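# Move the blanking panel from bench into shelving's empty bay

## Task

Take the blanking panel off the work bench and set it so that all of it sits within the empty bay of the parts shelving; it must stay there without the robot holding it, so release it and pull the robot away afterwards, and the robot must finish upright, neither toppled nor leaning.

## Robot and tools

Robot: TidyBot++, a wheeled base 0.54 m long, 0.50 m wide and 0.38 m tall, carrying one seven-joint arm with a two-finger gripper. There is a single arm, so every call moves at most this one arm plus the base. The shoulder sits 0.12 m ahead of the base centre at 0.68 m height. Segments: upper arm 0.42 m, forearm 0.31 m, hand 0.31 m to the reported hand point. At the start the arm is folded with the hand aimed down, poking up to 0.08 m beyond the base front. A downward-pointing hand reaches at most about 0.94 m above the floor, and only near the base. Cameras: base_camera (fixed on the base, looking forward and down) and wrist_camera (fisheye, looks along the hand).

Frames: the base frame has its origin on the floor below the base centre, x forward, y left, z up. hand_pose is reported in it: the point between the finger pads, its z axis along the fingers, its y axis the closing direction. The odometry frame is the base frame as it was at the scene start; heading is positive to the left, in -3.142 to 3.142. base_tilt is in degrees, positive when leaning forward or right.

execute_actions(actions, cameras): actions is a list holding zero or one action. An action may contain base, joints, or both, plus optional speeds; its motions begin together. base holds exactly one relative command, measured from where the base last reported itself: translate_m (metres, forward positive, -2 to 2), strafe_m (metres, left positive, -2 to 2) or rotate_rad (radians, counter-clockwise seen from above positive, -6.3 to 6.3). joints is a dict of absolute targets by name, radians: joint_1_rad (any angle; positive turns the arm clockwise seen from above, opposite to rotate_rad), joint_2_rad shoulder (-2.249 to 2.249), joint_3_rad (any angle), joint_4_rad elbow (-2.579 to 2.579), joint_5_rad (any angle), joint_6_rad wrist (-2.099 to 2.099), joint_7_rad (any angle; at 1.57 with the hand down the fingers open to left and right), and gripper_pos, a unitless 0 (open, about 85 mm gap) to 1 (closed). Unbounded joints go the short way, so send steps below half a turn. speeds caps top speed for that action only: translate_m and strafe_m 0.05 to 0.5 m/s, rotate_rad 0.1 to 1.57 rad/s. Base moves needing over 8.667 s, or any unknown key or out-of-range value, are refused with no motion. cameras: list of base_camera, wrist_camera or all; omitted means all, [] means none. An empty actions list just reports state and images.

Arm geometry with joint_1_rad 0, joint_3_rad 3.14, joint_5_rad 0: segment angles from vertical (forward positive) are joint_2_rad, joint_2_rad - joint_4_rad, and joint_2_rad - joint_4_rad - joint_6_rad; sum length times sin for reach ahead of the shoulder and length times cos for height above it.

wait(seconds 0 to 10): commands nothing and returns state and images. zoom_image(camera, region [x0,y0,x1,y1] in pixels of the latest image, up to 504 by 504): closer look. read_manual(section): licence texts only. finished_scene(scene): ends the current scene for good and reports success; call it only once the panel rests in the bay, released, with the robot backed off.

Result lines: base_status and joint_status tell how each motion ended. done: reached (for the base, wheels turned the full amount even if slipping). off_target: stopped short, maybe still pushing. contact_stop or time_out: target dropped, holding in place. not_followed / joint command not followed with a cause: the arm targets were withheld, usually for self-collision; the gripper part still runs, and withheld targets may be retried later. on_its_own lists things not commanded. motor_effort gives percent of maximum with peak in brackets; gripper off_target at closing means something is held. ARM HIT means a hard hit on the base or arm itself. Motor temperatures warn with MOTOR HOT from 60 °C; at 75 °C an OVER-TEMPERATURE FAULT lets the arm sink and keys show limit_stop_at_motor_heat; resend them. A torque sensor reaching its limit freezes arm and gripper for 10 s and skips the rest of the call. If one call reports a stop, later calls in the same reply are skipped.

Practical notes: friction leaves joints slightly off even when done; correct by sending last command plus (wanted minus read). hand_pose can be a centimetre or two wrong, so trust images. A held load makes the arm sag; never command a joint to its current reading while carrying. Odometry drifts over many moves. A joint omitted from an action may still push toward an older target.

Avoid: driving the base while the arm is caught on something high (tipping), horizontal shoves with a raised hand, pushing the base into obstacles (it keeps pushing until it times out), dropping or slamming the panel, leaving the panel propped only by the gripper, and ending with the robot tilted.

Each tool is called after "Request:" as name(argument=value, ...) on one line, values as JSON.

## Session

Request:
execute_actions(actions=[])

Scene clock: 0.00 s.
Motor temperatures (°C, as the motors report them): [33 31 28 31 41 37 44]
base_odometry: x=+0.000 y=+0.000 heading=+0.000 (m, m, rad; odometry frame)
base_tilt: forward=-0.2 right=-0.1 (deg)
base_status: not commanded
joint_positions: joint_1_rad=-0.012 joint_2_rad=-0.339 joint_3_rad=+3.175 joint_4_rad=-2.554 joint_5_rad=-0.033 joint_6_rad=-0.827 joint_7_rad=+1.547 gripper_pos=+0.000
joint_status: not commanded
motor_effort: joint_1_rad=+0 joint_2_rad=-1 joint_3_rad=-1 joint_4_rad=+13 joint_5_rad=-2 joint_6_rad=+1 joint_7_rad=-1 (%)
hand_pose: x=+0.2616 y=+0.0072 z=+0.5803 quat_wxyz=(-0.018, +0.998, -0.032, +0.049) (m; base frame)
pictures: base_camera, wrist_camera
Images, in order (width x height): base_camera 644x364, wrist_camera 644x476.

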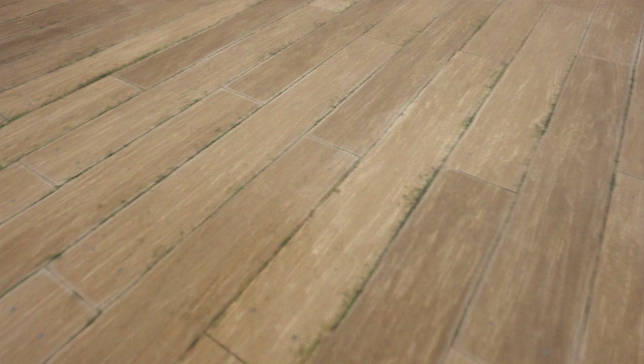

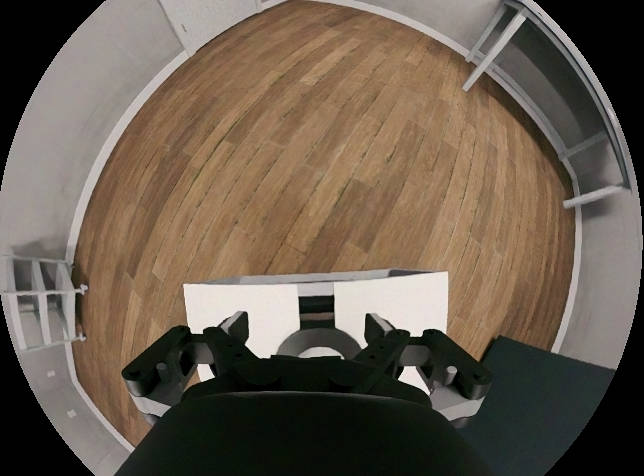

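Request:
execute_actions(actions=[{"joints":{"joint_6_rad":0.5,"joint_1_rad":0.8}}], cameras=["wrist_camera"])

Request:
execute_actions(actions=[{"joints":{"joint_1_rad":-1.3}}], cameras=["wrist_camera"])

Scene clock: 7.03 s.
Motor temperatures (°C, as the motors report them): [33 31 28 31 41 37 44]
base_odometry: x=+0.000 y=+0.000 heading=+0.000 (m, m, rad; odometry frame)
base_tilt: forward=-0.2 right=-0.1 (deg)
base_status: not commanded
joint_positions: joint_1_rad=+0.789 joint_2_rad=-0.339 joint_3_rad=+3.175 joint_4_rad=-2.554 joint_5_rad=-0.033 joint_6_rad=+0.468 joint_7_rad=+1.547 gripper_pos=+0.000
joint_status: all done
motor_effort: joint_1_rad=+0(1) joint_2_rad=-6(6) joint_3_rad=+0(0) joint_4_rad=+17(17) joint_5_rad=-1(1) joint_6_rad=+7(8) joint_7_rad=-1(2) (%)
hand_pose: x=+0.4007 y=-0.3090 z=+0.8349 quat_wxyz=(+0.241, +0.692, -0.332, +0.595) (m; base frame)
pictures: wrist_camera
camera_calibration (this result's frames):
wrist_camera: T_world_to_cam=[[-0.78154, -0.622201, -0.0454031, 0.1504], [-0.0739411, 0.16465, -0.983577, 0.962153], [0.619458, -0.765347, -0.174687, -0.203864], [0, 0, 0, 1]] pos_world=[0.314971, -0.220866, 0.917567]
Images, in order (width x height): wrist_camera 644x476.

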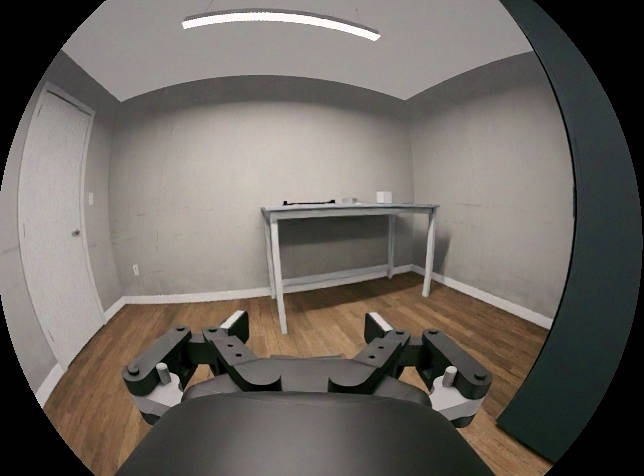

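Scene clock: 10.23 s.
Motor temperatures (°C, as the motors report them): [33 31 28 31 41 37 44]
base_odometry: x=+0.000 y=+0.000 heading=+0.000 (m, m, rad; odometry frame)
base_tilt: forward=-0.2 right=-0.1 (deg)
base_status: not commanded
joint_positions: joint_1_rad=-1.288 joint_2_rad=-0.339 joint_3_rad=+3.175 joint_4_rad=-2.554 joint_5_rad=-0.033 joint_6_rad=+0.468 joint_7_rad=+1.547 gripper_pos=+0.000
joint_status: all done
motor_effort: joint_1_rad=+0(1) joint_2_rad=-6(6) joint_3_rad=+0(0) joint_4_rad=+17(17) joint_5_rad=-1(1) joint_6_rad=+7(7) joint_7_rad=-2(1) (%)
hand_pose: x=+0.2526 y=+0.3963 z=+0.8349 quat_wxyz=(-0.390, +0.637, +0.428, +0.510) (m; base frame)
pictures: wrist_camera
camera_calibration (this result's frames):
wrist_camera: T_world_to_cam=[[0.923158, -0.381731, -0.0454035, -0.0524584], [-0.108132, -0.144514, -0.983577, 0.966221], [0.3689, 0.912906, -0.174687, -0.174047], [0, 0, 0, 1]] pos_world=[0.217113, 0.278496, 0.917567]
Images, in order (width x height): wrist_camera 644x476.

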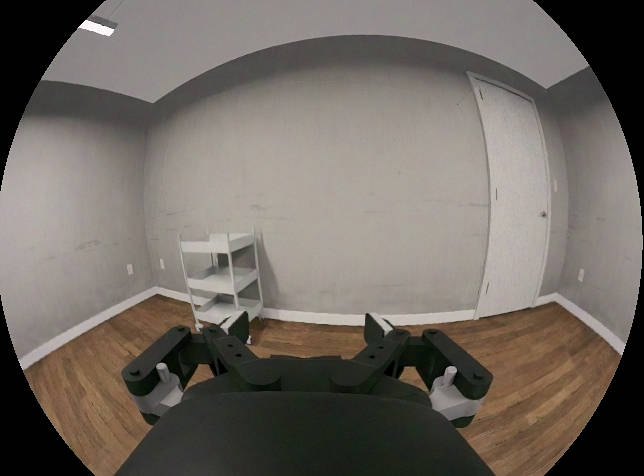

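Request:
execute_actions(actions=[{"joints":{"joint_1_rad":2.4}}], cameras=["wrist_camera"])

Scene clock: 15.20 s.
Motor temperatures (°C, as the motors report them): [33 31 28 31 41 37 44]
base_odometry: x=+0.000 y=+0.000 heading=+0.000 (m, m, rad; odometry frame)
base_tilt: forward=-0.2 right=-0.1 (deg)
base_status: not commanded
joint_positions: joint_1_rad=-3.872 joint_2_rad=-0.339 joint_3_rad=+3.175 joint_4_rad=-2.554 joint_5_rad=-0.033 joint_6_rad=+0.468 joint_7_rad=+1.547 gripper_pos=+0.000
joint_status: all done
motor_effort: joint_1_rad=+1(1) joint_2_rad=-5(6) joint_3_rad=+1(0) joint_4_rad=+17(17) joint_5_rad=-1(0) joint_6_rad=+7(8) joint_7_rad=-1(2) (%)
hand_pose: x=-0.2043 y=-0.2652 z=+0.8349 quat_wxyz=(-0.597, -0.235, +0.730, -0.234) (m; base frame)
pictures: wrist_camera
camera_calibration (this result's frames):
wrist_camera: T_world_to_cam=[[-0.580585, 0.812932, -0.0454034, 0.126487], [0.168283, 0.0652513, -0.983577, 0.933328], [-0.796619, -0.578691, -0.174687, -0.0353507], [0, 0, 0, 1]] pos_world=[-0.111788, -0.184183, 0.917567]
Images, in order (width x height): wrist_camera 644x476.

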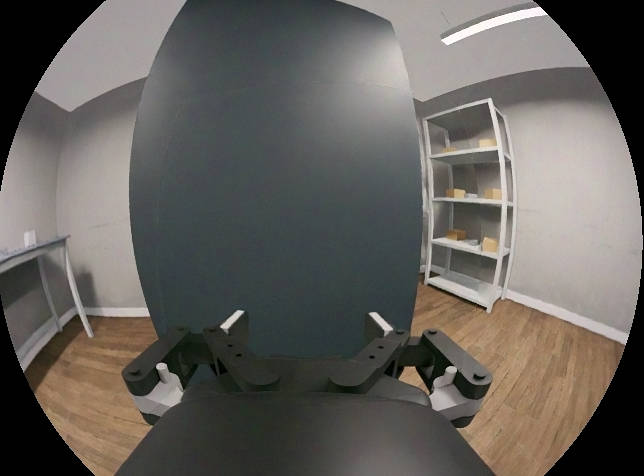

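Request:
execute_actions(actions=[{"base":{"translate_m":0.5},"joints":{"joint_1_rad":-5.6,"joint_2_rad":0,"joint_4_rad":-1.2,"joint_6_rad":-0.8}}], cameras=["wrist_camera"])

Scene clock: 24.77 s.
Motor temperatures (°C, as the motors report them): [33 31 28 31 41 37 44]
base_odometry: x=+0.500 y=+0.000 heading=+0.000 (m, m, rad; odometry frame)
base_tilt: forward=-0.2 right=-0.1 (deg)
base_status: done
joint_positions: joint_1_rad=-5.590 joint_2_rad=-0.022 joint_3_rad=+3.173 joint_4_rad=-1.219 joint_5_rad=-0.033 joint_6_rad=-0.763 joint_7_rad=+1.547 gripper_pos=+0.000
joint_status: all done
motor_effort: joint_1_rad=+1(0) joint_2_rad=-19(20) joint_3_rad=-1(3) joint_4_rad=+19(20) joint_5_rad=-1(1) joint_6_rad=+7(8) joint_7_rad=-2(2) (%)
hand_pose: x=+0.5525 y=-0.3728 z=+1.0995 quat_wxyz=(-0.176, -0.771, +0.307, -0.529) (m; base frame)
pictures: wrist_camera
camera_calibration (this result's frames):
wrist_camera: T_world_to_cam=[[-0.697156, -0.716411, -0.0269928, 0.139352], [-0.252297, 0.280411, -0.92613, 1.32269], [0.671059, -0.638847, -0.376238, -0.0602604], [0, 0, 0, 1]] pos_world=[0.471299, -0.309559, 1.20607]
Images, in order (width x height): wrist_camera 644x476.

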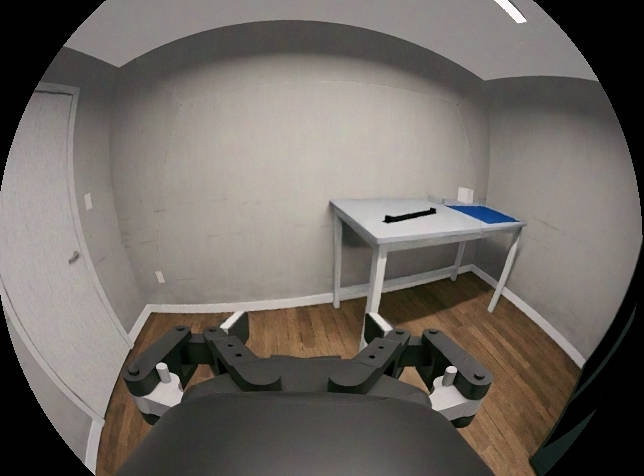

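Request:
zoom_image(camera="wrist_camera", region=[320,170,540,270])

Region (320, 170, 540, 270) of wrist_camera's 644x476 image, scaled by 2.291; it fills the top 229 rows of this view, and the rest is white.

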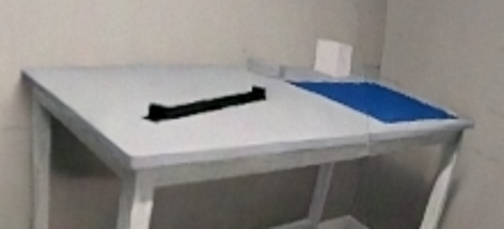

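Request:
execute_actions(actions=[{"base":{"rotate_rad":-0.58},"joints":{"joint_1_rad":-6.28}}], cameras=[])

Request:
execute_actions(actions=[{"base":{"translate_m":0.5}}], cameras=[])

Request:
execute_actions(actions=[{"base":{"strafe_m":-0.8},"joints":{"joint_6_rad":-1.0}}])

Scene clock: 34.27 s.
Motor temperatures (°C, as the motors report them): [33 31 28 31 41 37 44]
base_odometry: x=+0.500 y=+0.000 heading=-0.580 (m, m, rad; odometry frame)
base_tilt: forward=-0.2 right=-0.1 (deg)
base_status: done
joint_positions: joint_1_rad=-6.273 joint_2_rad=-0.017 joint_3_rad=+3.180 joint_4_rad=-1.219 joint_5_rad=-0.033 joint_6_rad=-0.764 joint_7_rad=+1.547 gripper_pos=+0.000
joint_status: all done
motor_effort: joint_1_rad=+0(2) joint_2_rad=-19(21) joint_3_rad=+0(4) joint_4_rad=+19(19) joint_5_rad=-1(3) joint_6_rad=+7(7) joint_7_rad=-1(2) (%)
hand_pose: x=+0.6927 y=-0.0197 z=+1.0961 quat_wxyz=(+0.009, -0.831, +0.034, -0.555) (m; base frame)
pictures: none
No camera images: the call's "cameras" was empty. Leave "cameras" out to get every camera's image.

Scene clock: 36.63 s.
Motor temperatures (°C, as the motors report them): [33 31 28 31 41 37 44]
base_odometry: x=+0.918 y=-0.274 heading=-0.580 (m, m, rad; odometry frame)
base_tilt: forward=-0.2 right=-0.1 (deg)
base_status: done
joint_positions: joint_1_rad=-6.273 joint_2_rad=+0.002 joint_3_rad=+3.180 joint_4_rad=-1.217 joint_5_rad=-0.033 joint_6_rad=-0.767 joint_7_rad=+1.547 gripper_pos=+0.000
joint_status: not commanded
motor_effort: joint_1_rad=+0(1) joint_2_rad=-22(24) joint_3_rad=+0(1) joint_4_rad=+19(20) joint_5_rad=-1(1) joint_6_rad=+7(7) joint_7_rad=-1(1) (%)
hand_pose: x=+0.6998 y=-0.0197 z=+1.0856 quat_wxyz=(+0.009, -0.837, +0.034, -0.546) (m; base frame)
pictures: none
No camera images: the call's "cameras" was empty. Leave "cameras" out to get every camera's image.

Scene clock: 39.60 s.
Motor temperatures (°C, as the motors report them): [33 31 28 31 41 37 44]
base_odometry: x=+0.480 y=-0.944 heading=-0.579 (m, m, rad; odometry frame)
base_tilt: forward=-0.2 right=-0.1 (deg)
base_status: done
joint_positions: joint_1_rad=-6.274 joint_2_rad=+0.002 joint_3_rad=+3.179 joint_4_rad=-1.212 joint_5_rad=-0.033 joint_6_rad=-0.984 joint_7_rad=+1.547 gripper_pos=+0.000
joint_status: all done
motor_effort: joint_1_rad=+0(1) joint_2_rad=-20(20) joint_3_rad=+0(2) joint_4_rad=+19(21) joint_5_rad=-1(2) joint_6_rad=+7(8) joint_7_rad=-2(1) (%)
hand_pose: x=+0.6666 y=-0.0153 z=+1.0298 quat_wxyz=(+0.011, -0.890, +0.033, -0.455) (m; base frame)
pictures: base_camera, wrist_camera
camera_calibration (this result's frames):
wrist_camera: T_world_to_cam=[[-0.0910772, -0.995764, -0.0125781, 0.0499571], [-0.580693, 0.0633653, -0.811653, 1.28441], [0.809012, -0.066619, -0.584004, 0.196173], [0, 0, 0, 1]] pos_world=[0.591693, -0.018573, 1.15769]
Images, in order (width x height): base_camera 644x364, wrist_camera 644x476.

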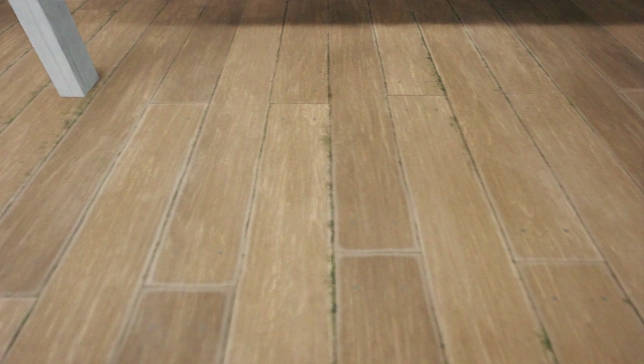

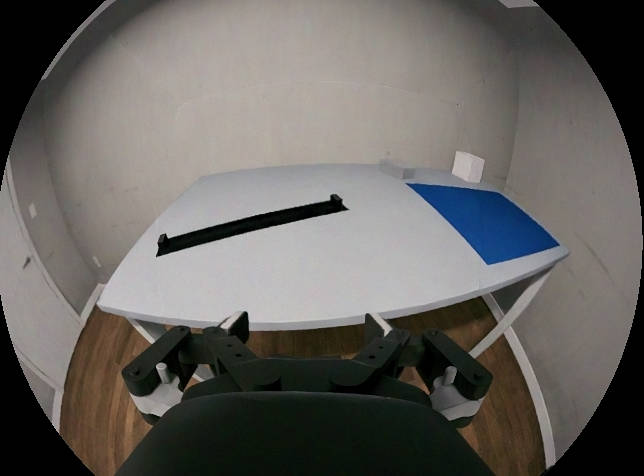

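Request:
zoom_image(camera="wrist_camera", region=[140,170,380,280])

Region (140, 170, 380, 280) of wrist_camera's 644x476 image, scaled by 2.100; it fills the top 231 rows of this view, and the rest is white.

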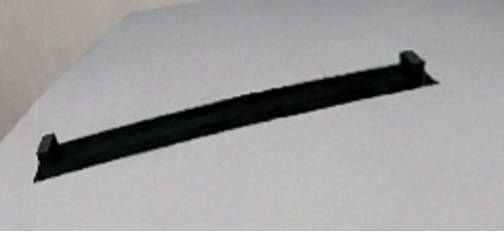

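Request:
execute_actions(actions=[{"base":{"rotate_rad":0.33},"joints":{"joint_1_rad":0,"joint_2_rad":0.15,"joint_3_rad":3.14,"joint_4_rad":-1.21,"joint_5_rad":0,"joint_6_rad":-0.85,"joint_7_rad":1.57}}], cameras=[])

Request:
execute_actions(actions=[{"base":{"translate_m":0.2}}], cameras=["wrist_camera"])

Scene clock: 65.70 s.
Motor temperatures (°C, as the motors report them): [33 31 28 31 41 37 44]
base_odometry: x=+0.480 y=-0.944 heading=-0.250 (m, m, rad; odometry frame)
base_tilt: forward=-0.2 right=-0.1 (deg)
base_status: done
joint_positions: joint_1_rad=-6.286 joint_2_rad=+0.155 joint_3_rad=+3.138 joint_4_rad=-1.212 joint_5_rad=-0.033 joint_6_rad=-0.885 joint_7_rad=+1.547 gripper_pos=+0.000
joint_status: all done
motor_effort: joint_1_rad=+0(4) joint_2_rad=-26(30) joint_3_rad=-1(2) joint_4_rad=+19(20) joint_5_rad=-1(3) joint_6_rad=+6(7) joint_7_rad=-1(2) (%)
hand_pose: x=+0.7334 y=+0.0133 z=+0.9650 quat_wxyz=(+0.023, -0.903, +0.012, -0.430) (m; base frame)
pictures: none
No camera images: the call's "cameras" was empty. Leave "cameras" out to get every camera's image.

Scene clock: 67.33 s.
Motor temperatures (°C, as the motors report them): [33 31 28 31 41 37 44]
base_odometry: x=+0.674 y=-0.993 heading=-0.249 (m, m, rad; odometry frame)
base_tilt: forward=-0.2 right=-0.1 (deg)
base_status: done
joint_positions: joint_1_rad=-6.286 joint_2_rad=+0.157 joint_3_rad=+3.138 joint_4_rad=-1.212 joint_5_rad=-0.033 joint_6_rad=-0.883 joint_7_rad=+1.547 gripper_pos=+0.000
joint_status: not commanded
motor_effort: joint_1_rad=+1(0) joint_2_rad=-27(30) joint_3_rad=-1(1) joint_4_rad=+19(20) joint_5_rad=-1(2) joint_6_rad=+6(6) joint_7_rad=-1(2) (%)
hand_pose: x=+0.7345 y=+0.0133 z=+0.9640 quat_wxyz=(+0.023, -0.903, +0.012, -0.430) (m; base frame)
pictures: wrist_camera
camera_calibration (this result's frames):
wrist_camera: T_world_to_cam=[[-0.0420705, -0.999048, -0.0115565, 0.0469216], [-0.626907, 0.0354023, -0.778289, 1.27078], [0.777957, -0.0254982, -0.627799, 0.169157], [0, 0, 0, 1]] pos_world=[0.667035, 0.00620178, 1.09577]
Images, in order (width x height): wrist_camera 644x476.

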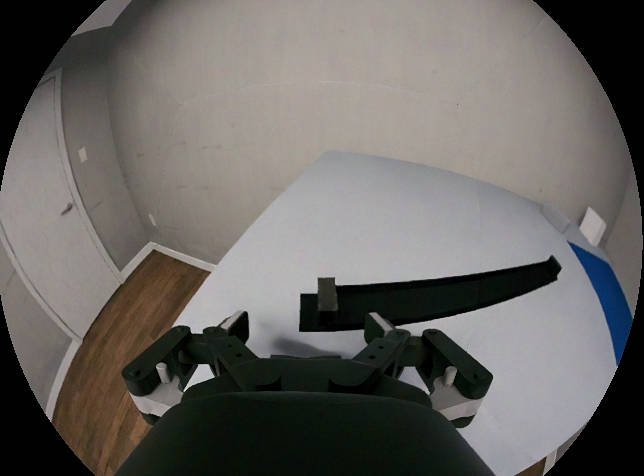

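Request:
execute_actions(actions=[{"base":{"strafe_m":-0.02},"joints":{"joint_2_rad":0.23,"joint_6_rad":-0.76}}], cameras=["wrist_camera"])

Scene clock: 75.20 s.
Motor temperatures (°C, as the motors report them): [33 31 28 32 41 37 44]
base_odometry: x=+0.670 y=-1.013 heading=-0.249 (m, m, rad; odometry frame)
base_tilt: forward=-0.2 right=-0.1 (deg)
base_status: done
joint_positions: joint_1_rad=-6.282 joint_2_rad=+0.224 joint_3_rad=+3.139 joint_4_rad=-1.212 joint_5_rad=-0.032 joint_6_rad=-0.794 joint_7_rad=+1.547 gripper_pos=+0.000
joint_status: all done
motor_effort: joint_1_rad=+1(3) joint_2_rad=-28(29) joint_3_rad=-1(1) joint_4_rad=+19(20) joint_5_rad=-1(1) joint_6_rad=+6(6) joint_7_rad=-1(1) (%)
hand_pose: x=+0.7699 y=+0.0090 z=+0.9437 quat_wxyz=(+0.021, -0.898, +0.016, -0.440) (m; base frame)
pictures: wrist_camera
camera_calibration (this result's frames):
wrist_camera: T_world_to_cam=[[-0.0507918, -0.998629, -0.012653, 0.0515633], [-0.608724, 0.0409996, -0.792322, 1.2765], [0.791754, -0.0325413, -0.609972, 0.101428], [0, 0, 0, 1]] pos_world=[0.699352, 0.00245701, 1.07392]
Images, in order (width x height): wrist_camera 644x476.

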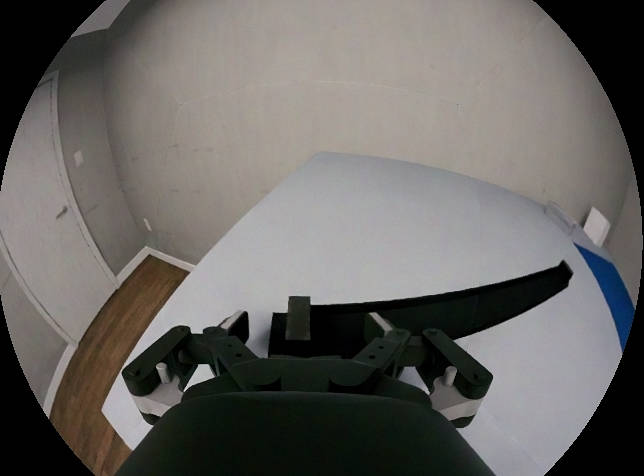

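Request:
execute_actions(actions=[{"base":{"strafe_m":0.006},"joints":{"joint_2_rad":0.275}}], cameras=["wrist_camera"])

Scene clock: 78.50 s.
Motor temperatures (°C, as the motors report them): [33 31 28 32 41 37 44]
base_odometry: x=+0.671 y=-1.007 heading=-0.249 (m, m, rad; odometry frame)
base_tilt: forward=-0.2 right=-0.1 (deg)
base_status: done
joint_positions: joint_1_rad=-6.283 joint_2_rad=+0.243 joint_3_rad=+3.139 joint_4_rad=-1.210 joint_5_rad=-0.031 joint_6_rad=-0.786 joint_7_rad=+1.548 gripper_pos=+0.000
joint_status: all done
motor_effort: joint_1_rad=+1(3) joint_2_rad=-26(30) joint_3_rad=-1(2) joint_4_rad=+18(21) joint_5_rad=-1(3) joint_6_rad=+5(7) joint_7_rad=-1(4) (%)
hand_pose: x=+0.7768 y=+0.0093 z=+0.9344 quat_wxyz=(+0.020, -0.900, +0.015, -0.436) (m; base frame)
pictures: wrist_camera
camera_calibration (this result's frames):
wrist_camera: T_world_to_cam=[[-0.049461, -0.998724, -0.0101897, 0.048824], [-0.615816, 0.0385268, -0.786947, 1.27381], [0.786336, -0.0326482, -0.616936, 0.101005], [0, 0, 0, 1]] pos_world=[0.707424, 0.0029835, 1.06523]
Images, in order (width x height): wrist_camera 644x476.

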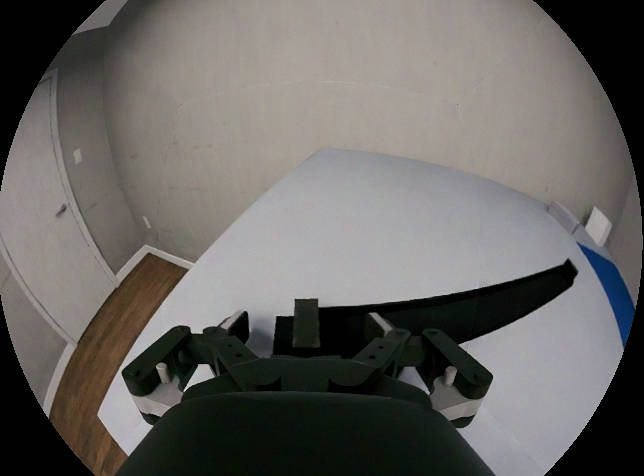

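Request:
execute_actions(actions=[{"joints":{"joint_2_rad":0.325}}], cameras=["wrist_camera"])

Scene clock: 81.53 s.
Motor temperatures (°C, as the motors report them): [33 31 28 32 41 37 44]
base_odometry: x=+0.671 y=-1.007 heading=-0.249 (m, m, rad; odometry frame)
base_tilt: forward=-0.2 right=-0.1 (deg)
base_status: not commanded
joint_positions: joint_1_rad=-6.283 joint_2_rad=+0.259 joint_3_rad=+3.139 joint_4_rad=-1.197 joint_5_rad=-0.031 joint_6_rad=-0.774 joint_7_rad=+1.550 gripper_pos=+0.000
joint_status: joint_2_rad off_target (ended at +0.259, target +0.325)
motor_effort: joint_1_rad=+0(1) joint_2_rad=-21(26) joint_3_rad=-1(1) joint_4_rad=+14(17) joint_5_rad=-1(1) joint_6_rad=+3(5) joint_7_rad=-2(2) (%)
hand_pose: x=+0.7853 y=+0.0092 z=+0.9340 quat_wxyz=(+0.020, -0.898, +0.014, -0.440) (m; base frame)
pictures: wrist_camera
camera_calibration (this result's frames):
wrist_camera: T_world_to_cam=[[-0.0486948, -0.998771, -0.00920031, 0.047597], [-0.608493, 0.0369689, -0.792697, 1.27836], [0.792064, -0.0330019, -0.609546, 0.0827027], [0, 0, 0, 1]] pos_world=[0.714687, 0.00300815, 1.0642]
Images, in order (width x height): wrist_camera 644x476.

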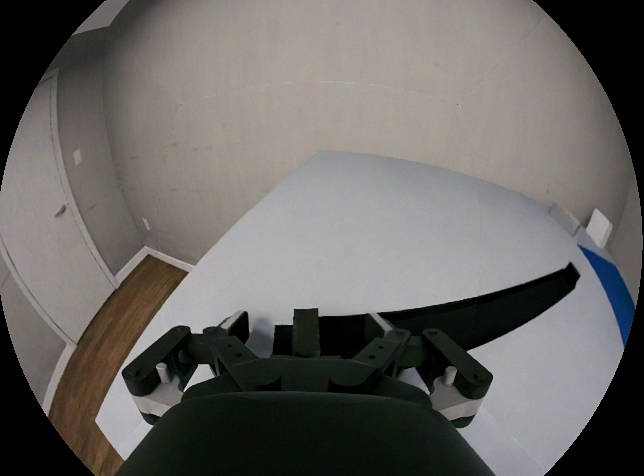

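Request:
execute_actions(actions=[{"joints":{"joint_2_rad":0.27,"gripper_pos":1}}], cameras=["wrist_camera"])

Request:
execute_actions(actions=[{"joints":{"joint_2_rad":0.15}}], cameras=["wrist_camera"])

Scene clock: 85.07 s.
Motor temperatures (°C, as the motors report them): [33 31 28 32 41 37 44]
base_odometry: x=+0.671 y=-1.007 heading=-0.249 (m, m, rad; odometry frame)
base_tilt: forward=-0.2 right=-0.1 (deg)
base_status: not commanded
joint_positions: joint_1_rad=-6.284 joint_2_rad=+0.251 joint_3_rad=+3.140 joint_4_rad=-1.195 joint_5_rad=-0.019 joint_6_rad=-0.772 joint_7_rad=+1.562 gripper_pos=+0.841
joint_status: gripper_pos off_target (ended at +0.841, target +1.000); the others done
motor_effort: joint_1_rad=+1(3) joint_2_rad=-24(25) joint_3_rad=+0(2) joint_4_rad=+16(16) joint_5_rad=-2(4) joint_6_rad=+4(4) joint_7_rad=-3(4) (%)
hand_pose: x=+0.7836 y=+0.0064 z=+0.9410 quat_wxyz=(+0.012, -0.895, +0.007, -0.446) (m; base frame)
pictures: wrist_camera
camera_calibration (this result's frames):
wrist_camera: T_world_to_cam=[[-0.0435314, -0.998984, 0.0116791, 0.021101], [-0.598876, 0.0167358, -0.800667, 1.28313], [0.799658, -0.0418485, -0.598995, 0.0723438], [0, 0, 0, 1]] pos_world=[0.711505, 0.00263279, 1.07045]
Images, in order (width x height): wrist_camera 644x476.

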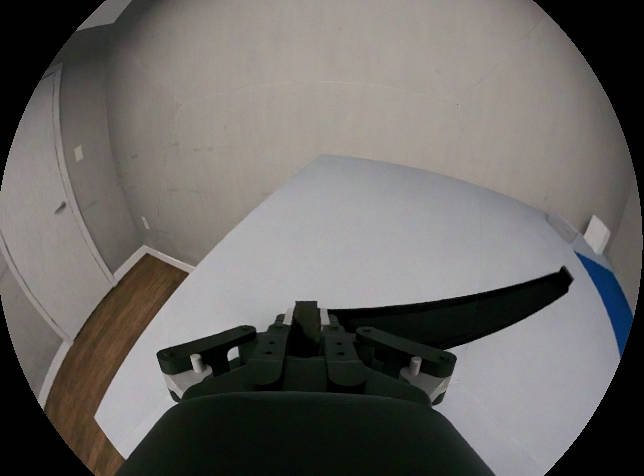

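Scene clock: 86.17 s.
Motor temperatures (°C, as the motors report them): [33 31 28 32 41 37 44]
base_odometry: x=+0.671 y=-1.007 heading=-0.249 (m, m, rad; odometry frame)
base_tilt: forward=-0.2 right=-0.1 (deg)
base_status: not commanded
joint_positions: joint_1_rad=-6.284 joint_2_rad=+0.162 joint_3_rad=+3.140 joint_4_rad=-1.204 joint_5_rad=-0.019 joint_6_rad=-0.772 joint_7_rad=+1.562 gripper_pos=+0.841
joint_status: all done
motor_effort: joint_1_rad=+1(1) joint_2_rad=-27(33) joint_3_rad=+0(1) joint_4_rad=+20(21) joint_5_rad=+0(2) joint_6_rad=+7(7) joint_7_rad=-1(2) (%)
hand_pose: x=+0.7573 y=+0.0064 z=+0.9937 quat_wxyz=(+0.012, -0.877, +0.006, -0.481) (m; base frame)
pictures: wrist_camera
camera_calibration (this result's frames):
wrist_camera: T_world_to_cam=[[-0.0443194, -0.998984, 0.00816472, 0.0234188], [-0.533305, 0.0167474, -0.845757, 1.30465], [0.844761, -0.0418377, -0.533505, 0.0257284], [0, 0, 0, 1]] pos_world=[0.675078, 0.00262199, 1.11695]
Images, in order (width x height): wrist_camera 644x476.

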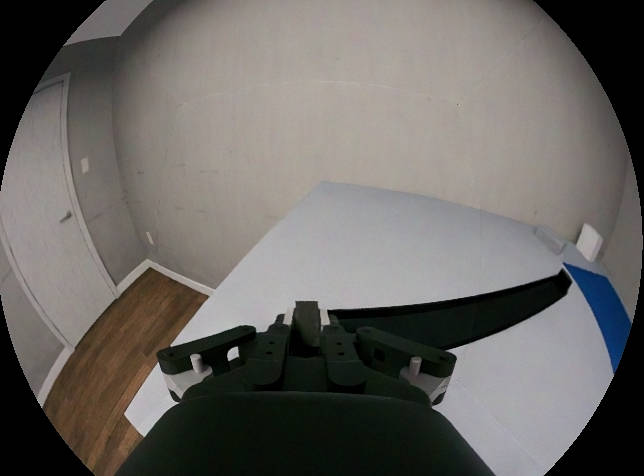

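Request:
execute_actions(actions=[{"base":{"translate_m":-0.45},"joints":{"joint_2_rad":-0.15}}], cameras=[])

Request:
execute_actions(actions=[{"base":{"rotate_rad":2.81},"speeds":{"rotate_rad":0.8}}])

Scene clock: 97.87 s.
Motor temperatures (°C, as the motors report them): [33 32 28 32 41 37 44]
base_odometry: x=+0.235 y=-0.896 heading=-0.248 (m, m, rad; odometry frame)
base_tilt: forward=-0.2 right=-0.1 (deg)
base_status: done
joint_positions: joint_1_rad=-6.284 joint_2_rad=-0.158 joint_3_rad=+3.140 joint_4_rad=-1.205 joint_5_rad=-0.019 joint_6_rad=-0.772 joint_7_rad=+1.562 gripper_pos=+0.841
joint_status: all done
motor_effort: joint_1_rad=+1(0) joint_2_rad=-15(34) joint_3_rad=+0(2) joint_4_rad=+19(22) joint_5_rad=+0(0) joint_6_rad=+8(8) joint_7_rad=+0(0) (%)
hand_pose: x=+0.6268 y=+0.0064 z=+1.1781 quat_wxyz=(+0.013, -0.789, +0.004, -0.614) (m; base frame)
pictures: none
No camera images: the call's "cameras" was empty. Leave "cameras" out to get every camera's image.

Scene clock: 105.47 s.
Motor temperatures (°C, as the motors report them): [33 31 28 32 41 37 44]
base_odometry: x=+0.236 y=-0.892 heading=+0.663 (m, m, rad; odometry frame)
base_tilt: forward=-0.2 right=-0.1 (deg)
base_status: rotate_rad time_out (by the wheels' count: +0.911 of +2.810)
joint_positions: joint_1_rad=-6.289 joint_2_rad=-0.154 joint_3_rad=+3.135 joint_4_rad=-1.205 joint_5_rad=-0.019 joint_6_rad=-0.771 joint_7_rad=+1.562 gripper_pos=+0.841
joint_status: not commanded
motor_effort: joint_1_rad=+0(8) joint_2_rad=-14(19) joint_3_rad=-1(8) joint_4_rad=+19(21) joint_5_rad=+0(3) joint_6_rad=+8(10) joint_7_rad=-1(1) (%)
hand_pose: x=+0.6286 y=+0.0122 z=+1.1761 quat_wxyz=(+0.016, -0.790, +0.000, -0.613) (m; base frame)
pictures: base_camera, wrist_camera
camera_calibration (this result's frames):
wrist_camera: T_world_to_cam=[[-0.0340354, -0.999407, -0.0051489, 0.0312145], [-0.244859, 0.0133335, -0.969467, 1.35441], [0.968961, -0.0317355, -0.245168, -0.185323], [0, 0, 0, 1]] pos_world=[0.512271, 0.00725572, 1.26778]
Images, in order (width x height): base_camera 644x364, wrist_camera 644x476.

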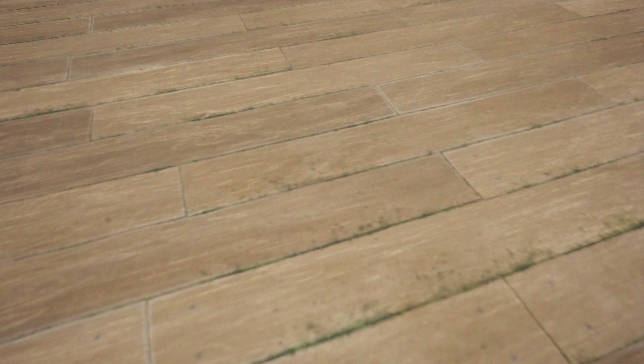

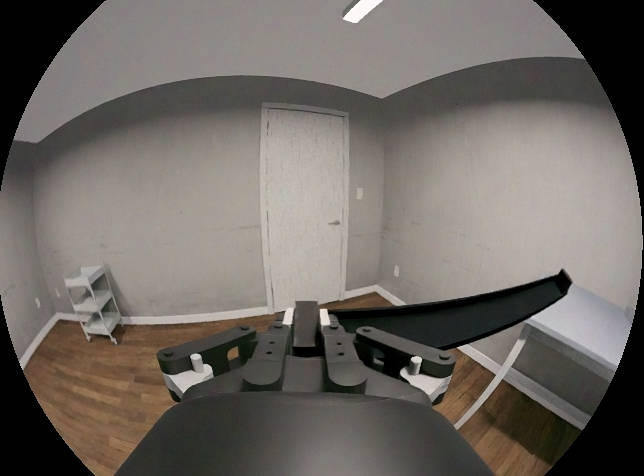

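Request:
execute_actions(actions=[{"base":{"translate_m":0.4}}], cameras=[])

Request:
execute_actions(actions=[{"base":{"rotate_rad":1.9},"speeds":{"rotate_rad":0.8}}])

Scene clock: 111.07 s.
Motor temperatures (°C, as the motors report them): [33 31 28 32 41 37 44]
base_odometry: x=+0.551 y=-0.646 heading=+0.663 (m, m, rad; odometry frame)
base_tilt: forward=-0.2 right=-0.1 (deg)
base_status: done
joint_positions: joint_1_rad=-6.289 joint_2_rad=-0.140 joint_3_rad=+3.135 joint_4_rad=-1.205 joint_5_rad=-0.019 joint_6_rad=-0.771 joint_7_rad=+1.562 gripper_pos=+0.841
joint_status: not commanded
motor_effort: joint_1_rad=+1(1) joint_2_rad=-15(20) joint_3_rad=+0(0) joint_4_rad=+19(21) joint_5_rad=+0(0) joint_6_rad=+8(9) joint_7_rad=-1(1) (%)
hand_pose: x=+0.6355 y=+0.0122 z=+1.1688 quat_wxyz=(+0.016, -0.795, +0.000, -0.607) (m; base frame)
pictures: none
No camera images: the call's "cameras" was empty. Leave "cameras" out to get every camera's image.

Scene clock: 114.23 s.
Motor temperatures (°C, as the motors report them): [33 31 28 32 41 37 44]
base_odometry: x=+0.551 y=-0.646 heading=+2.563 (m, m, rad; odometry frame)
base_tilt: forward=-0.2 right=-0.1 (deg)
base_status: done
joint_positions: joint_1_rad=-6.287 joint_2_rad=-0.140 joint_3_rad=+3.137 joint_4_rad=-1.205 joint_5_rad=-0.019 joint_6_rad=-0.771 joint_7_rad=+1.562 gripper_pos=+0.841
joint_status: not commanded
motor_effort: joint_1_rad=+0(2) joint_2_rad=-15(16) joint_3_rad=-1(2) joint_4_rad=+20(19) joint_5_rad=+0(1) joint_6_rad=+8(8) joint_7_rad=+0(1) (%)
hand_pose: x=+0.6356 y=+0.0101 z=+1.1688 quat_wxyz=(+0.014, -0.795, +0.002, -0.607) (m; base frame)
pictures: base_camera, wrist_camera
camera_calibration (this result's frames):
wrist_camera: T_world_to_cam=[[-0.0379973, -0.999266, -0.00492094, 0.0315292], [-0.258498, 0.0145861, -0.965902, 1.35359], [0.965264, -0.0354296, -0.258863, -0.175521], [0, 0, 0, 1]] pos_world=[0.520522, 0.00554386, 1.26215]
Images, in order (width x height): base_camera 644x364, wrist_camera 644x476.

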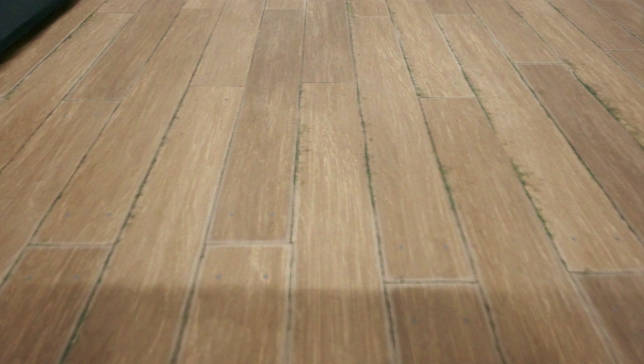

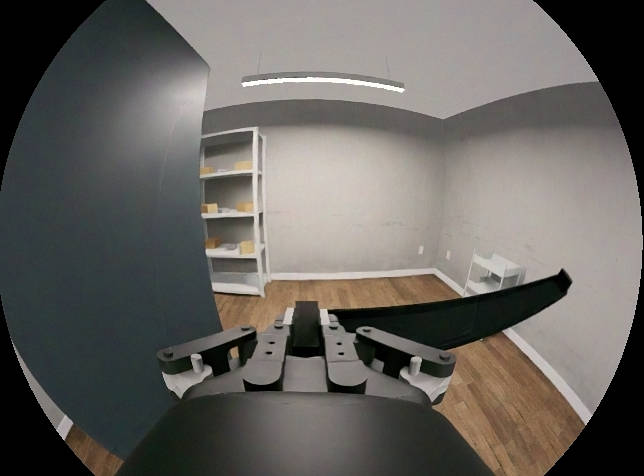

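Request:
execute_actions(actions=[{"base":{"translate_m":1.8}}])

Scene clock: 121.60 s.
Motor temperatures (°C, as the motors report them): [33 31 28 32 41 37 44]
base_odometry: x=-0.956 y=+0.338 heading=+2.563 (m, m, rad; odometry frame)
base_tilt: forward=-0.2 right=-0.1 (deg)
base_status: done
joint_positions: joint_1_rad=-6.287 joint_2_rad=-0.141 joint_3_rad=+3.137 joint_4_rad=-1.205 joint_5_rad=-0.019 joint_6_rad=-0.771 joint_7_rad=+1.562 gripper_pos=+0.841
joint_status: not commanded
motor_effort: joint_1_rad=+1(0) joint_2_rad=-17(19) joint_3_rad=+0(0) joint_4_rad=+20(20) joint_5_rad=+0(0) joint_6_rad=+9(8) joint_7_rad=+0(0) (%)
hand_pose: x=+0.6349 y=+0.0101 z=+1.1696 quat_wxyz=(+0.014, -0.794, +0.002, -0.608) (m; base frame)
pictures: base_camera, wrist_camera
camera_calibration (this result's frames):
wrist_camera: T_world_to_cam=[[-0.0379903, -0.999266, -0.00498179, 0.0315697], [-0.257097, 0.0145917, -0.966275, 1.35368], [0.965639, -0.0354283, -0.257463, -0.176519], [0, 0, 0, 1]] pos_world=[0.519679, 0.00554038, 1.26273]
Images, in order (width x height): base_camera 644x364, wrist_camera 644x476.

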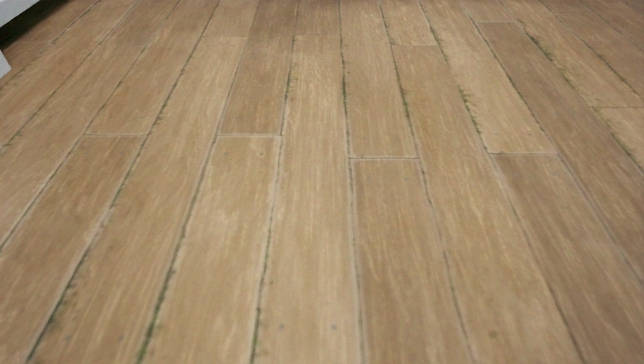

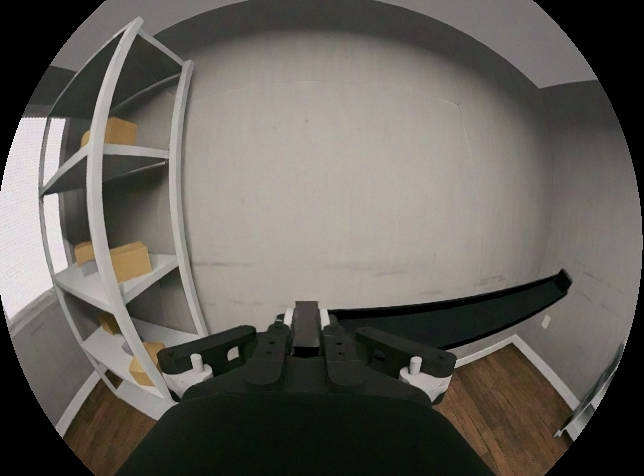

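Request:
execute_actions(actions=[{"joints":{"joint_1_rad":1.5,"joint_2_rad":-0.4,"joint_4_rad":-1.6}}], cameras=["wrist_camera"])

Scene clock: 127.80 s.
Motor temperatures (°C, as the motors report them): [33 31 28 32 41 37 44]
base_odometry: x=-0.956 y=+0.338 heading=+2.563 (m, m, rad; odometry frame)
base_tilt: forward=-0.2 right=-0.1 (deg)
base_status: not commanded
joint_positions: joint_1_rad=-4.794 joint_2_rad=-0.376 joint_3_rad=+3.139 joint_4_rad=-1.583 joint_5_rad=-0.019 joint_6_rad=-0.771 joint_7_rad=+1.562 gripper_pos=+0.841
joint_status: all done
motor_effort: joint_1_rad=+0(0) joint_2_rad=-8(15) joint_3_rad=+0(1) joint_4_rad=+20(21) joint_5_rad=-1(0) joint_6_rad=+8(8) joint_7_rad=-1(1) (%)
hand_pose: x=+0.1606 y=-0.4230 z=+1.0616 quat_wxyz=(-0.363, -0.611, +0.570, -0.412) (m; base frame)
pictures: wrist_camera
camera_calibration (this result's frames):
wrist_camera: T_world_to_cam=[[-0.999289, -0.0376496, 0.00201931, 0.133984], [-0.0166352, 0.392198, -0.919731, 1.20542], [0.0338356, -0.91911, -0.392545, 0.157501], [0, 0, 0, 1]] pos_world=[0.148612, -0.322957, 1.17022]
Images, in order (width x height): wrist_camera 644x476.

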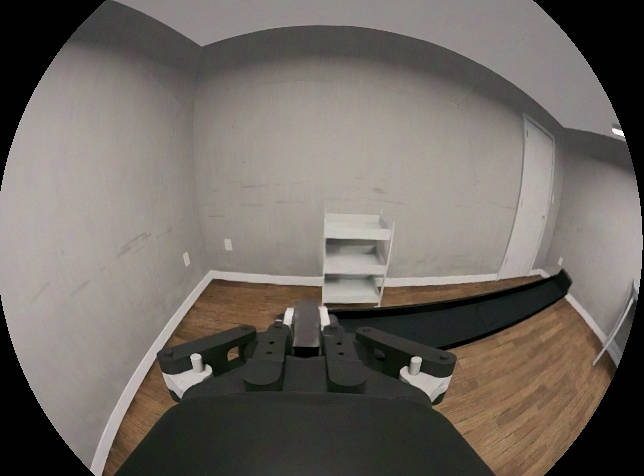

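Request:
execute_actions(actions=[{"joints":{"joint_1_rad":-0.9,"joint_6_rad":-0.5}}], cameras=["wrist_camera"])

Scene clock: 134.23 s.
Motor temperatures (°C, as the motors report them): [33 31 28 32 41 37 44]
base_odometry: x=-0.956 y=+0.338 heading=+2.563 (m, m, rad; odometry frame)
base_tilt: forward=-0.2 right=-0.1 (deg)
base_status: not commanded
joint_positions: joint_1_rad=-7.172 joint_2_rad=-0.376 joint_3_rad=+3.139 joint_4_rad=-1.583 joint_5_rad=-0.019 joint_6_rad=-0.543 joint_7_rad=+1.562 gripper_pos=+0.841
joint_status: all done
motor_effort: joint_1_rad=+1(1) joint_2_rad=-8(9) joint_3_rad=+1(0) joint_4_rad=+20(21) joint_5_rad=-1(1) joint_6_rad=+9(8) joint_7_rad=+0(1) (%)
hand_pose: x=+0.3952 y=+0.3497 z=+1.1293 quat_wxyz=(+0.287, -0.695, -0.325, -0.573) (m; base frame)
pictures: wrist_camera
camera_calibration (this result's frames):
wrist_camera: T_world_to_cam=[[0.745875, -0.666003, -0.0105289, -0.0584221], [-0.124207, -0.123538, -0.984536, 1.26459], [0.654403, 0.735649, -0.174866, -0.18334], [0, 0, 0, 1]] pos_world=[0.320624, 0.252189, 1.21236]
Images, in order (width x height): wrist_camera 644x476.

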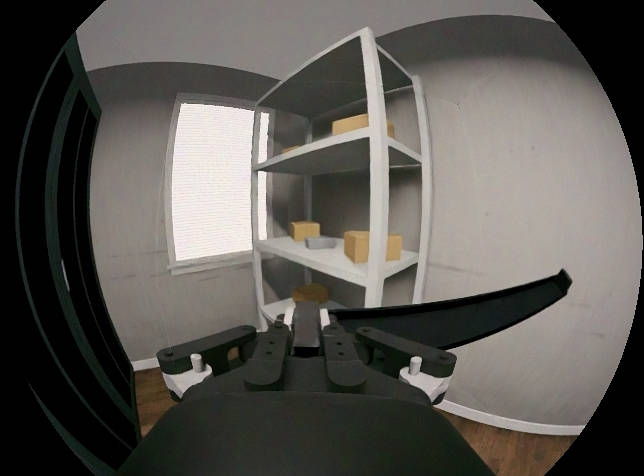

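Request:
execute_actions(actions=[{"base":{"translate_m":0.08},"joints":{"joint_1_rad":0}}], cameras=[])

Request:
execute_actions(actions=[{"base":{"strafe_m":1.2},"joints":{"joint_6_rad":-0.1},"speeds":{"strafe_m":0.35}}])

Scene clock: 142.70 s.
Motor temperatures (°C, as the motors report them): [33 31 28 32 41 37 44]
base_odometry: x=-1.024 y=+0.381 heading=+2.564 (m, m, rad; odometry frame)
base_tilt: forward=-0.2 right=-0.1 (deg)
base_status: done
joint_positions: joint_1_rad=-6.294 joint_2_rad=-0.384 joint_3_rad=+3.139 joint_4_rad=-1.586 joint_5_rad=-0.019 joint_6_rad=-0.542 joint_7_rad=+1.562 gripper_pos=+0.841
joint_status: all done
motor_effort: joint_1_rad=+1(3) joint_2_rad=-8(11) joint_3_rad=+0(2) joint_4_rad=+21(21) joint_5_rad=-1(1) joint_6_rad=+8(8) joint_7_rad=-1(1) (%)
hand_pose: x=+0.5610 y=+0.0104 z=+1.1320 quat_wxyz=(+0.016, -0.765, +0.001, -0.643) (m; base frame)
pictures: none
No camera images: the call's "cameras" was empty. Leave "cameras" out to get every camera's image.

Scene clock: 147.20 s.
Motor temperatures (°C, as the motors report them): [33 31 28 32 41 37 44]
base_odometry: x=-1.679 y=-0.624 heading=+2.564 (m, m, rad; odometry frame)
base_tilt: forward=-0.2 right=-0.1 (deg)
base_status: done
joint_positions: joint_1_rad=-6.293 joint_2_rad=-0.388 joint_3_rad=+3.139 joint_4_rad=-1.594 joint_5_rad=-0.019 joint_6_rad=-0.119 joint_7_rad=+1.562 gripper_pos=+0.841
joint_status: all done
motor_effort: joint_1_rad=+1(1) joint_2_rad=-7(9) joint_3_rad=+1(2) joint_4_rad=+20(22) joint_5_rad=-1(0) joint_6_rad=+9(10) joint_7_rad=-1(1) (%)
hand_pose: x=+0.5553 y=+0.0078 z=+1.2590 quat_wxyz=(+0.016, -0.615, +0.004, -0.788) (m; base frame)
pictures: base_camera, wrist_camera
camera_calibration (this result's frames):
wrist_camera: T_world_to_cam=[[-0.035021, -0.998795, -0.034392, 0.0620857], [0.247242, 0.0246846, -0.968639, 1.14251], [0.968321, -0.0424259, 0.24608, -0.712131], [0, 0, 0, 1]] pos_world=[0.40927, 0.00359578, 1.28405]
Images, in order (width x height): base_camera 644x364, wrist_camera 644x476.

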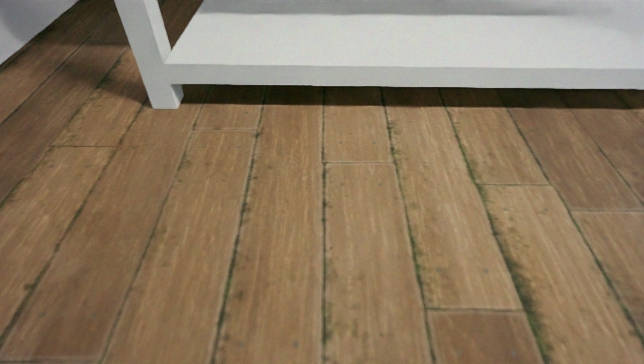

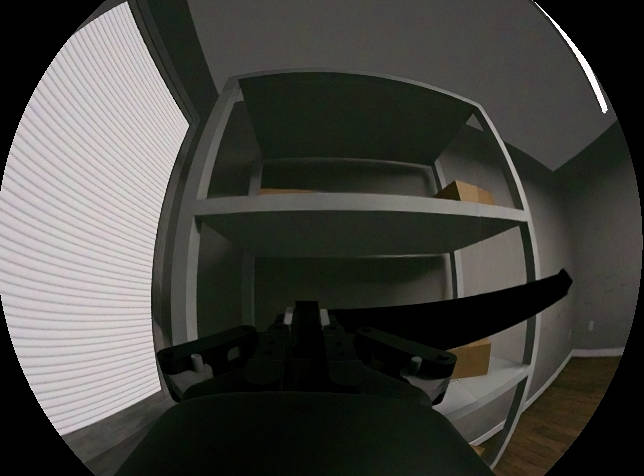

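Request:
execute_actions(actions=[{"base":{"translate_m":-0.08},"joints":{"joint_2_rad":-0.2,"joint_4_rad":-2.3,"joint_6_rad":-0.1}}], cameras=[])

Request:
execute_actions(actions=[{"base":{"strafe_m":0.08},"joints":{"joint_2_rad":0.6,"joint_4_rad":-2.3,"joint_6_rad":0.67}}], cameras=[])

Request:
execute_actions(actions=[{"joints":{"joint_2_rad":1.55,"joint_4_rad":-2.0,"joint_6_rad":1.33}}])

Scene clock: 160.43 s.
Motor temperatures (°C, as the motors report them): [33 31 28 32 41 37 44]
base_odometry: x=-1.612 y=-0.668 heading=+2.563 (m, m, rad; odometry frame)
base_tilt: forward=-0.2 right=-0.1 (deg)
base_status: done
joint_positions: joint_1_rad=-6.293 joint_2_rad=-0.214 joint_3_rad=+3.139 joint_4_rad=-2.286 joint_5_rad=-0.019 joint_6_rad=-0.119 joint_7_rad=+1.562 gripper_pos=+0.841
joint_status: all done
motor_effort: joint_1_rad=+1(1) joint_2_rad=-11(14) joint_3_rad=+0(1) joint_4_rad=+18(23) joint_5_rad=+0(1) joint_6_rad=+7(8) joint_7_rad=-1(2) (%)
hand_pose: x=+0.5584 y=+0.0074 z=+0.7606 quat_wxyz=(+0.010, -0.889, +0.007, -0.457) (m; base frame)
pictures: none
No camera images: the call's "cameras" was empty. Leave "cameras" out to get every camera's image.

Scene clock: 162.50 s.
Motor temperatures (°C, as the motors report them): [33 31 28 32 41 37 44]
base_odometry: x=-1.656 y=-0.735 heading=+2.564 (m, m, rad; odometry frame)
base_tilt: forward=-0.2 right=-0.1 (deg)
base_status: done
joint_positions: joint_1_rad=-6.292 joint_2_rad=+0.593 joint_3_rad=+3.138 joint_4_rad=-2.286 joint_5_rad=-0.019 joint_6_rad=+0.629 joint_7_rad=+1.562 gripper_pos=+0.841
joint_status: all done
motor_effort: joint_1_rad=+1(1) joint_2_rad=-29(31) joint_3_rad=-1(2) joint_4_rad=+9(18) joint_5_rad=-1(0) joint_6_rad=+6(8) joint_7_rad=+0(1) (%)
hand_pose: x=+0.6776 y=+0.0049 z=+0.5312 quat_wxyz=(+0.004, -0.902, +0.009, -0.431) (m; base frame)
pictures: none
No camera images: the call's "cameras" was empty. Leave "cameras" out to get every camera's image.

Scene clock: 164.73 s.
Motor temperatures (°C, as the motors report them): [33 31 28 32 41 37 44]
base_odometry: x=-1.656 y=-0.735 heading=+2.564 (m, m, rad; odometry frame)
base_tilt: forward=-0.2 right=-0.1 (deg)
base_status: not commanded
joint_positions: joint_1_rad=-6.292 joint_2_rad=+1.542 joint_3_rad=+3.138 joint_4_rad=-2.023 joint_5_rad=-0.019 joint_6_rad=+1.288 joint_7_rad=+1.562 gripper_pos=+0.841
joint_status: all done
motor_effort: joint_1_rad=+1(1) joint_2_rad=-35(38) joint_3_rad=-1(2) joint_4_rad=-2(8) joint_5_rad=-1(1) joint_6_rad=+6(7) joint_7_rad=+0(2) (%)
hand_pose: x=+0.6470 y=+0.0022 z=+0.2053 quat_wxyz=(-0.002, -0.908, +0.007, -0.419) (m; base frame)
pictures: base_camera, wrist_camera
camera_calibration (this result's frames):
wrist_camera: T_world_to_cam=[[-0.0537399, -0.997845, 0.0376547, 0.0208436], [-0.645513, 0.00594472, -0.763726, 0.63493], [0.761856, -0.0653492, -0.644441, -0.22542], [0, 0, 0, 1]] pos_world=[0.582713, 0.00229324, 0.338858]
Images, in order (width x height): base_camera 644x364, wrist_camera 644x476.

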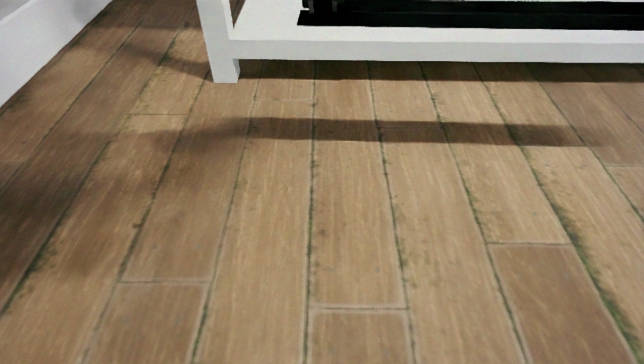

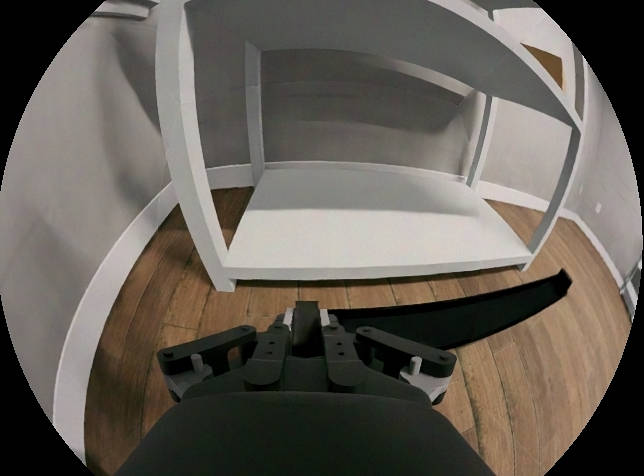

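Request:
execute_actions(actions=[{"base":{"translate_m":0.17},"speeds":{"translate_m":0.15}}])

Scene clock: 171.57 s.
Motor temperatures (°C, as the motors report them): [33 32 28 32 41 37 44]
base_odometry: x=-1.799 y=-0.642 heading=+2.564 (m, m, rad; odometry frame)
base_tilt: forward=-0.2 right=-0.1 (deg)
base_status: done
joint_positions: joint_1_rad=-6.292 joint_2_rad=+1.543 joint_3_rad=+3.138 joint_4_rad=-2.016 joint_5_rad=-0.019 joint_6_rad=+1.290 joint_7_rad=+1.562 gripper_pos=+0.841
joint_status: not commanded
motor_effort: joint_1_rad=+1(0) joint_2_rad=-35(35) joint_3_rad=-1(1) joint_4_rad=-2(4) joint_5_rad=+0(1) joint_6_rad=+7(7) joint_7_rad=-1(1) (%)
hand_pose: x=+0.6507 y=+0.0023 z=+0.2063 quat_wxyz=(-0.002, -0.906, +0.007, -0.423) (m; base frame)
pictures: base_camera, wrist_camera
camera_calibration (this result's frames):
wrist_camera: T_world_to_cam=[[-0.054096, -0.997845, 0.0371316, 0.0213699], [-0.63868, 0.00599204, -0.769449, 0.634835], [0.767569, -0.0653393, -0.637628, -0.23275], [0, 0, 0, 1]] pos_world=[0.585264, 0.00231222, 0.339272]
Images, in order (width x height): base_camera 644x364, wrist_camera 644x476.

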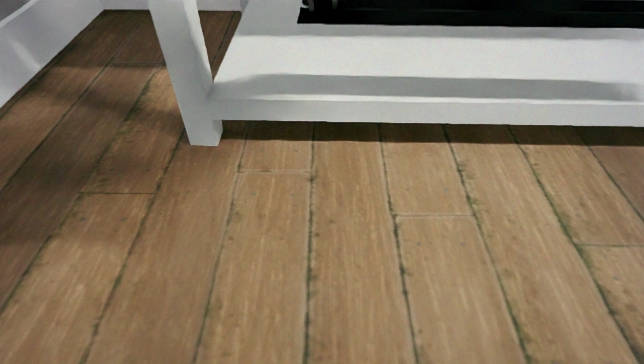

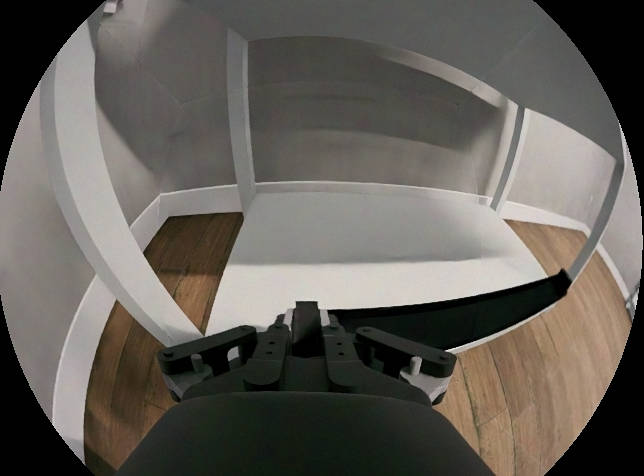

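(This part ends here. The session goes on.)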